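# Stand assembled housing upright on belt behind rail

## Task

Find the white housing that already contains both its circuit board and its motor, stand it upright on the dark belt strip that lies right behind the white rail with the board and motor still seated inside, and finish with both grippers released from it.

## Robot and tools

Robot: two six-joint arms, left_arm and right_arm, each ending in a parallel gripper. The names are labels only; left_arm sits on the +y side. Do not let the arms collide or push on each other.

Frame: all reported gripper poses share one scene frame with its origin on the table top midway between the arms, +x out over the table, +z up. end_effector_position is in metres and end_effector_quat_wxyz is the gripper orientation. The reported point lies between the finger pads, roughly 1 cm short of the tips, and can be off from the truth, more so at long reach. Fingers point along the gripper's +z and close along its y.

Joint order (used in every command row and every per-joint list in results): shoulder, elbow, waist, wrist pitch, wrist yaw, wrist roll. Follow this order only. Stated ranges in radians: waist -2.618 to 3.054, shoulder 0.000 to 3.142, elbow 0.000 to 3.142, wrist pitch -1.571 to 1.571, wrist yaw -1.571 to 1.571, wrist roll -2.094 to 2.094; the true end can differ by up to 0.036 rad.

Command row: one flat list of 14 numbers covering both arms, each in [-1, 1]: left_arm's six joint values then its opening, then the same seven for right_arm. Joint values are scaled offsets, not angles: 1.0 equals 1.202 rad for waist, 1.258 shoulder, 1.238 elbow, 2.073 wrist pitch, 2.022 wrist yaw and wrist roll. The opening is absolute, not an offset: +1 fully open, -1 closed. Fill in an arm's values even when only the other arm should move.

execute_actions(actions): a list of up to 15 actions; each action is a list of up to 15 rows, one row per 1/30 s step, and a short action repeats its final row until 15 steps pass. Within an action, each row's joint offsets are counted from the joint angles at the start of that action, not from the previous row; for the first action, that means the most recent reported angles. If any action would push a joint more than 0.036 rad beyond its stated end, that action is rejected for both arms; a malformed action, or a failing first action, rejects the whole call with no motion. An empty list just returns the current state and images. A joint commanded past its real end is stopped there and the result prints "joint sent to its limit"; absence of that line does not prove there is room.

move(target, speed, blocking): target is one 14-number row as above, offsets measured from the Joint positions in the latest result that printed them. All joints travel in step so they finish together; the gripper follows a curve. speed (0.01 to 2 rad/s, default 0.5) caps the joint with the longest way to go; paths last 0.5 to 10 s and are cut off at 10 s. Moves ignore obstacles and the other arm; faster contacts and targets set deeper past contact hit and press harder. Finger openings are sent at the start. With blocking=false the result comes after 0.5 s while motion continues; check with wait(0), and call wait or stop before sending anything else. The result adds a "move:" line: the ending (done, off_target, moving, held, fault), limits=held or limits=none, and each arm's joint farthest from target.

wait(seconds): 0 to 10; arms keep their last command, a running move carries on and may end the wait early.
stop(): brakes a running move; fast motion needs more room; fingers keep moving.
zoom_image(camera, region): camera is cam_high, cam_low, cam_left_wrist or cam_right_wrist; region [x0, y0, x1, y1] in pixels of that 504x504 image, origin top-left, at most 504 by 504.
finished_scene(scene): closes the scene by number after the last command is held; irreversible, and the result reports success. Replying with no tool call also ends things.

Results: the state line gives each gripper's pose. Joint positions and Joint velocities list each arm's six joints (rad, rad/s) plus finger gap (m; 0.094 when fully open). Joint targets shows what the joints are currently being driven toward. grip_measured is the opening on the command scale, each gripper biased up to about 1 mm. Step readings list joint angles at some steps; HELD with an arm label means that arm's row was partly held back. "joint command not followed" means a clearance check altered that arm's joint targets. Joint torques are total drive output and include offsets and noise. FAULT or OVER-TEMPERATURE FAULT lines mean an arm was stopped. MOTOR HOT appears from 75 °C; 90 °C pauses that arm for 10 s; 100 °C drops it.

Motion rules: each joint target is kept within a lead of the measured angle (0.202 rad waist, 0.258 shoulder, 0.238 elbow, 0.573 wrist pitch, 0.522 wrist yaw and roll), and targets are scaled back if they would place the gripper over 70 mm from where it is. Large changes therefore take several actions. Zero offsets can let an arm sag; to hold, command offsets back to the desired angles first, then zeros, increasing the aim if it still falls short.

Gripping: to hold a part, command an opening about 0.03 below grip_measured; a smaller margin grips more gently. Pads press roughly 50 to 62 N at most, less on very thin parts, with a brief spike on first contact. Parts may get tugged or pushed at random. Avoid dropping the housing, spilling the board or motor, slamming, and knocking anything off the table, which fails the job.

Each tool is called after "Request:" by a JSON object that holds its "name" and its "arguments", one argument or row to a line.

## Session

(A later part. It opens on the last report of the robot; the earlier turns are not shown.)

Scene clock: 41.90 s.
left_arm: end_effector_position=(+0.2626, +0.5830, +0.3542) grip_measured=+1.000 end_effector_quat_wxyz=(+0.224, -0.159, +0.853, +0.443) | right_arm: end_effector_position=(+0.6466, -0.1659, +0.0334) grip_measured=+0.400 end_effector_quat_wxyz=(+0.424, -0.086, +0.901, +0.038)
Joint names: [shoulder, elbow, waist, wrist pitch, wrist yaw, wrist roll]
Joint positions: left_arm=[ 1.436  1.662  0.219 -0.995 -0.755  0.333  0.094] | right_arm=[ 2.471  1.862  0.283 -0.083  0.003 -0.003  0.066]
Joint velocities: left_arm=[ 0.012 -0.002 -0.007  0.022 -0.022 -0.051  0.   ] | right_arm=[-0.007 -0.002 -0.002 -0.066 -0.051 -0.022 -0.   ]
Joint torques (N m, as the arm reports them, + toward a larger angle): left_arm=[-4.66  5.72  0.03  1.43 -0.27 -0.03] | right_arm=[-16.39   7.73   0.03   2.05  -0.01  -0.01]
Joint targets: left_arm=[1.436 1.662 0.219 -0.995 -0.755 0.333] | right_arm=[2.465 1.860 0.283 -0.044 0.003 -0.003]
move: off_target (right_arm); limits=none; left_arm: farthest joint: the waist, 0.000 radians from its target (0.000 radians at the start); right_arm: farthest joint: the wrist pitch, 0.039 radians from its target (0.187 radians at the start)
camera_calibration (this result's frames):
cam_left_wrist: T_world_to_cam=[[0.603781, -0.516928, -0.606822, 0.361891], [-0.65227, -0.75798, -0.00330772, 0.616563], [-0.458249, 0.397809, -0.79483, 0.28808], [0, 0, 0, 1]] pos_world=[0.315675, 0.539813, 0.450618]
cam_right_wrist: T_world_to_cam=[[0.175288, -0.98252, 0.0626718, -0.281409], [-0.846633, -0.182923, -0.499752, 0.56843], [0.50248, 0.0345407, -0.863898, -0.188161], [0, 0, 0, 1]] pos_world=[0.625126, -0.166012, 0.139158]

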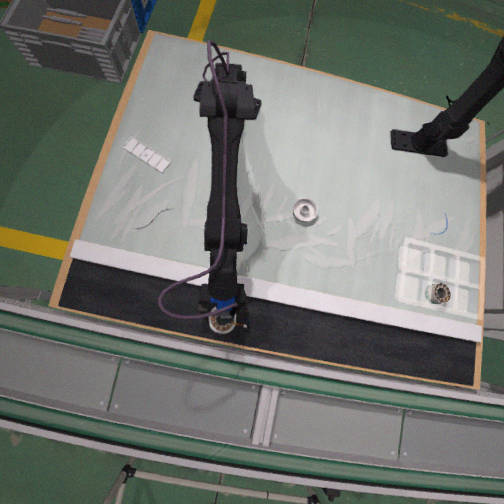

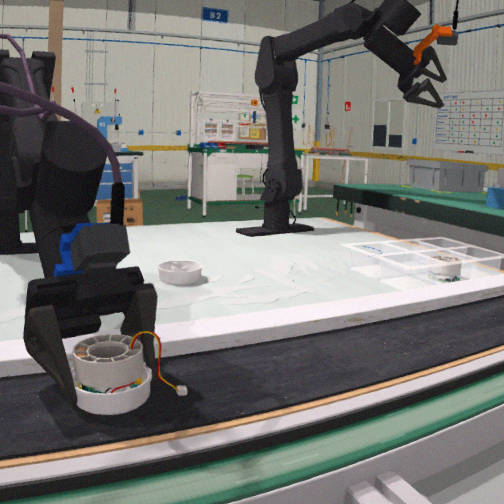

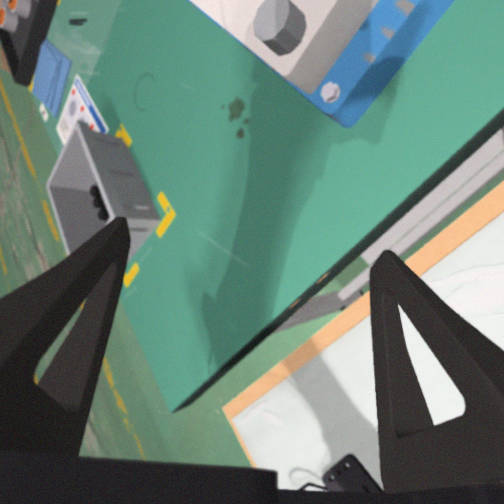

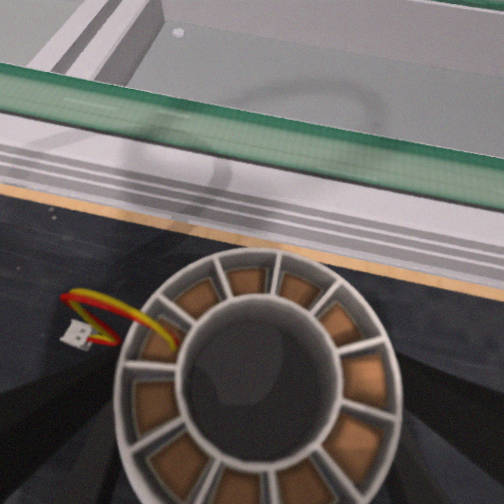

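Request:
{"name": "move", "arguments": {
  "target": [0,0,0,0,0,0,1,-0.008,-0.036,0,0.027,0,0,0.34],
  "speed": 0.06
}}

Request:
{"name": "move", "arguments": {
  "target": [0,0,0,0,0,0,1,-0.008,0,0,0,0,0,0.7]
}}

Request:
{"name": "move", "arguments": {
  "target": [0,0,0,0,0,0,1,-0.36,-0.32,0,-0.05,0,0,0.7],
  "speed": 0.3
}}

Scene clock: 48.47 s.
left_arm: end_effector_position=(+0.2627, +0.5830, +0.3541) grip_measured=+1.000 end_effector_quat_wxyz=(+0.224, -0.159, +0.853, +0.443) | right_arm: end_effector_position=(+0.6453, -0.1661, +0.0279) grip_measured=+0.400 end_effector_quat_wxyz=(+0.429, -0.086, +0.898, +0.039)
Joint names: [shoulder, elbow, waist, wrist pitch, wrist yaw, wrist roll]
Joint positions: left_arm=[ 1.436  1.662  0.219 -0.995 -0.754  0.333  0.094] | right_arm=[ 2.471  1.83   0.283 -0.04   0.003 -0.003  0.066]
Joint velocities: left_arm=[ 0.007 -0.007  0.017 -0.051  0.037  0.022  0.   ] | right_arm=[ 0.012 -0.012 -0.002 -0.051  0.007 -0.037  0.   ]
Joint torques (N m, as the arm reports them, + toward a larger angle): left_arm=[-4.64  5.72  0.01  1.44 -0.27 -0.02] | right_arm=[-16.67   6.68   0.04   1.83  -0.01   0.  ]
Joint targets: left_arm=[1.436 1.662 0.219 -0.995 -0.755 0.333] | right_arm=[2.461 1.817 0.283 -0.027 0.003 -0.003]
move: done; limits=none; left_arm: farthest joint: the wrist yaw, 0.001 radians from its target (0.000 radians at the start); right_arm: farthest joint: the elbow, 0.012 radians from its target (0.045 radians at the start)
camera_calibration (this result's frames):
cam_left_wrist: T_world_to_cam=[[0.603697, -0.517244, -0.606637, 0.361964], [-0.652477, -0.757802, -0.00318217, 0.616475], [-0.458064, 0.397738, -0.794973, 0.288134], [0, 0, 0, 1]] pos_world=[0.315703, 0.539788, 0.450601]
cam_right_wrist: T_world_to_cam=[[0.174608, -0.98265, 0.0625339, -0.280662], [-0.841151, -0.181876, -0.509301, 0.561459], [0.511838, 0.0363275, -0.858314, -0.198108], [0, 0, 0, 1]] pos_world=[0.622677, -0.16648, 0.133464]

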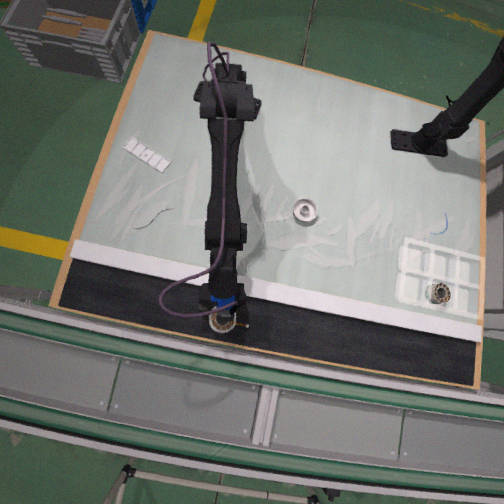

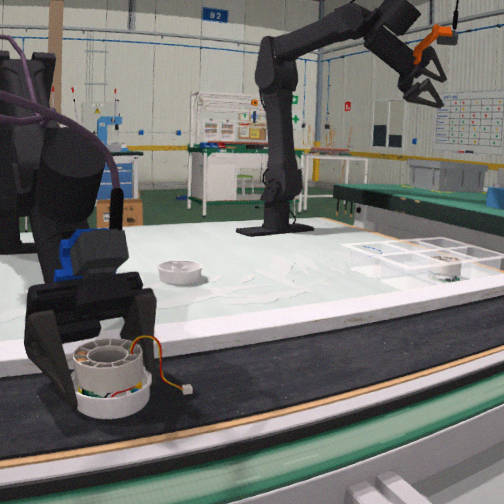

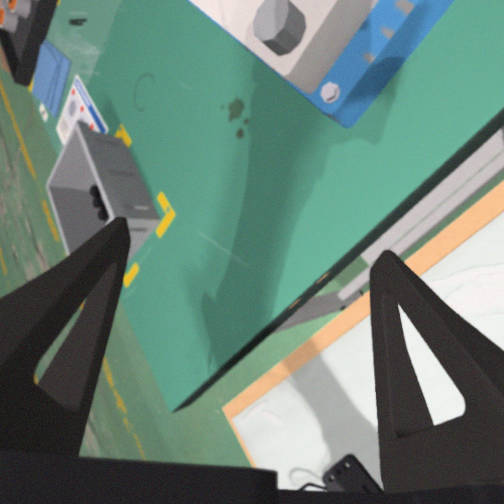

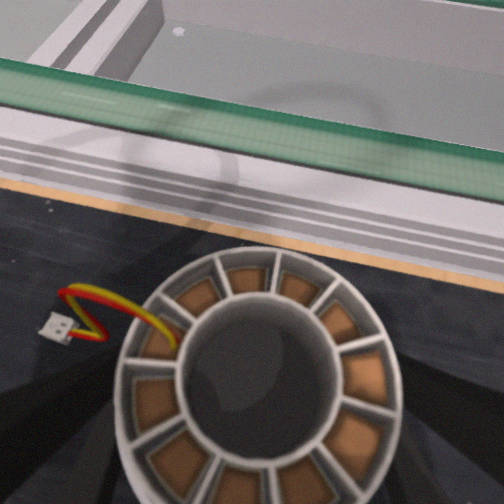

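Scene clock: 49.17 s.
left_arm: end_effector_position=(+0.2628, +0.5829, +0.3541) grip_measured=+1.000 end_effector_quat_wxyz=(+0.224, -0.158, +0.854, +0.443) | right_arm: end_effector_position=(+0.6453, -0.1661, +0.0279) grip_measured=+0.698 end_effector_quat_wxyz=(+0.429, -0.086, +0.898, +0.039)
Joint names: [shoulder, elbow, waist, wrist pitch, wrist yaw, wrist roll]
Joint positions: left_arm=[ 1.436  1.662  0.219 -0.995 -0.754  0.333  0.094] | right_arm=[ 2.471  1.83   0.283 -0.04   0.003 -0.003  0.08 ]
Joint velocities: left_arm=[-0.002  0.007 -0.002  0.022  0.037 -0.037  0.   ] | right_arm=[ 0.002 -0.017  0.002  0.007  0.007 -0.007 -0.   ]
Joint torques (N m, as the arm reports them, + toward a larger angle): left_arm=[-4.65  5.76  0.    1.42 -0.26 -0.02] | right_arm=[-16.68   7.82   0.02   1.65  -0.01  -0.01]
Joint targets: left_arm=[1.436 1.662 0.219 -0.995 -0.754 0.333] | right_arm=[2.461 1.830 0.283 -0.040 0.003 -0.003]
move: done; limits=none; left_arm: farthest joint: the waist, 0.000 radians from its target (0.000 radians at the start); right_arm: farthest joint: the shoulder, 0.010 radians from its target (0.010 radians at the start)
camera_calibration (this result's frames):
cam_left_wrist: T_world_to_cam=[[0.603529, -0.517875, -0.606265, 0.362111], [-0.652892, -0.757446, -0.00293125, 0.6163], [-0.457695, 0.397595, -0.795257, 0.288241], [0, 0, 0, 1]] pos_world=[0.315759, 0.539738, 0.450568]
cam_right_wrist: T_world_to_cam=[[0.174608, -0.98265, 0.0625339, -0.280662], [-0.841151, -0.181876, -0.509301, 0.561459], [0.511838, 0.0363275, -0.858314, -0.198108], [0, 0, 0, 1]] pos_world=[0.622677, -0.16648, 0.133464]

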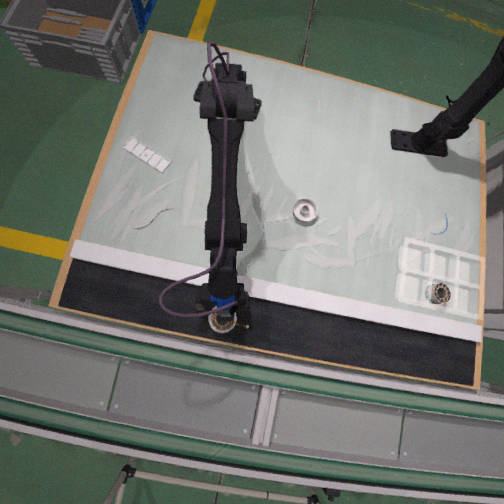

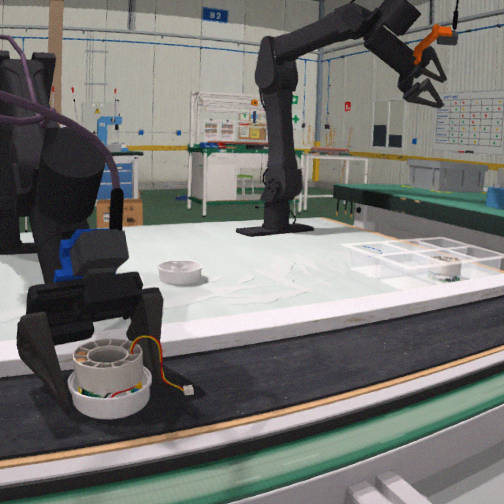

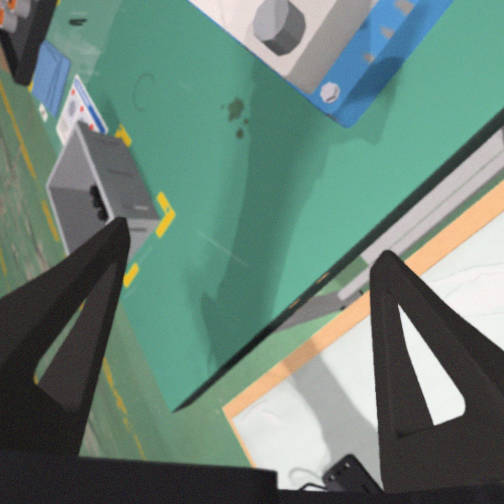

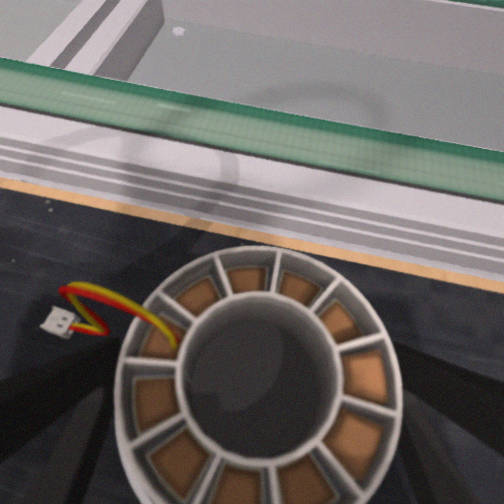

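Scene clock: 51.20 s.
left_arm: end_effector_position=(+0.2628, +0.5829, +0.3540) grip_measured=+1.000 end_effector_quat_wxyz=(+0.224, -0.158, +0.854, +0.442) | right_arm: end_effector_position=(+0.5578, -0.1828, +0.1053) grip_measured=+0.698 end_effector_quat_wxyz=(+0.413, -0.086, +0.906, +0.037)
Joint names: [shoulder, elbow, waist, wrist pitch, wrist yaw, wrist roll]
Joint positions: left_arm=[ 1.436  1.662  0.219 -0.995 -0.753  0.333  0.094] | right_arm=[ 2.036  1.446  0.283 -0.125  0.003 -0.003  0.08 ]
Joint velocities: left_arm=[-0.012 -0.007  0.012 -0.007  0.007 -0.007  0.   ] | right_arm=[-0.002 -0.007 -0.017 -0.051 -0.022  0.022  0.001]
Joint torques (N m, as the arm reports them, + toward a larger angle): left_arm=[-4.63  5.76 -0.03  1.42 -0.26 -0.02] | right_arm=[-14.06   6.77   0.02   1.41  -0.01   0.  ]
Joint targets: left_arm=[1.436 1.662 0.219 -0.995 -0.754 0.333] | right_arm=[2.018 1.434 0.283 -0.143 0.003 -0.003]
move: done; limits=none; left_arm: farthest joint: the wrist yaw, 0.001 radians from its target (0.000 radians at the start); right_arm: farthest joint: the wrist pitch, 0.019 radians from its target (0.104 radians at the start)
camera_calibration (this result's frames):
cam_left_wrist: T_world_to_cam=[[0.603445, -0.518191, -0.606079, 0.362184], [-0.653099, -0.757267, -0.00280589, 0.616212], [-0.45751, 0.397523, -0.795399, 0.288295], [0, 0, 0, 1]] pos_world=[0.315787, 0.539714, 0.450551]
cam_right_wrist: T_world_to_cam=[[0.1767, -0.982251, 0.0629326, -0.287776], [-0.857645, -0.185025, -0.479803, 0.529724], [0.482931, 0.0308075, -0.875116, -0.0694188], [0, 0, 0, 1]] pos_world=[0.53869, -0.182518, 0.211524]

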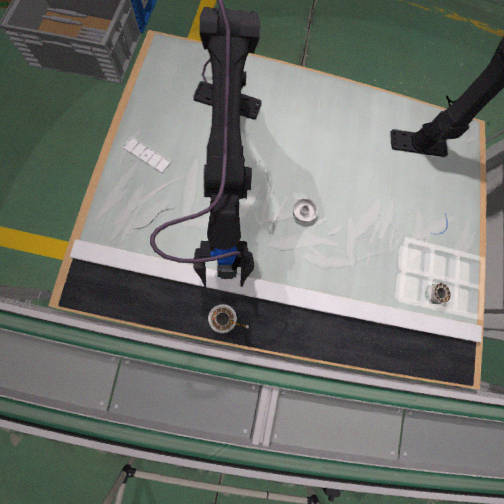

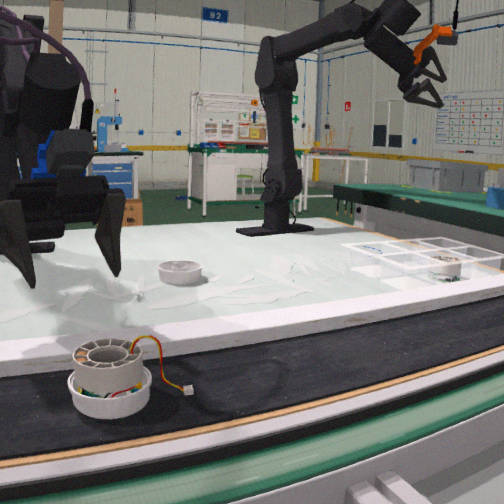

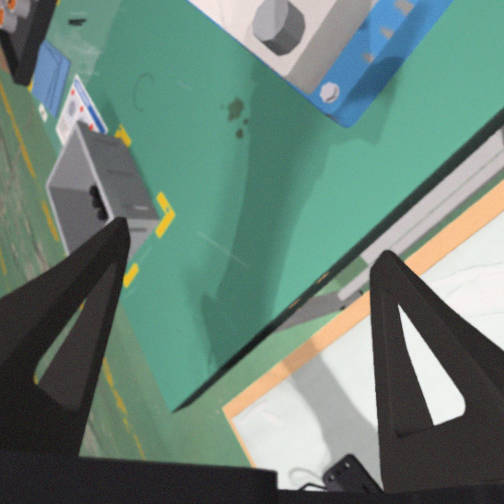

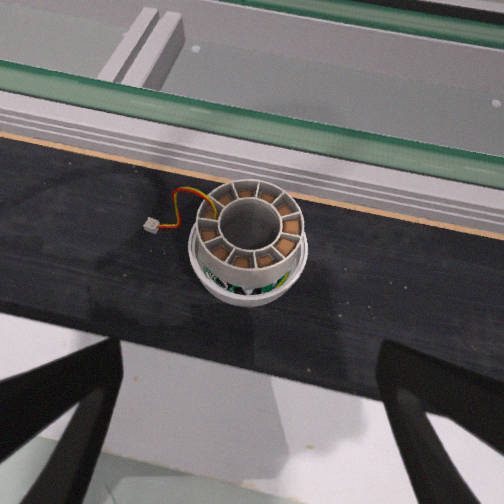

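Request:
{"name": "finished_scene", "arguments": {
  "scene": 2
}}

The scene is finished: the task was done.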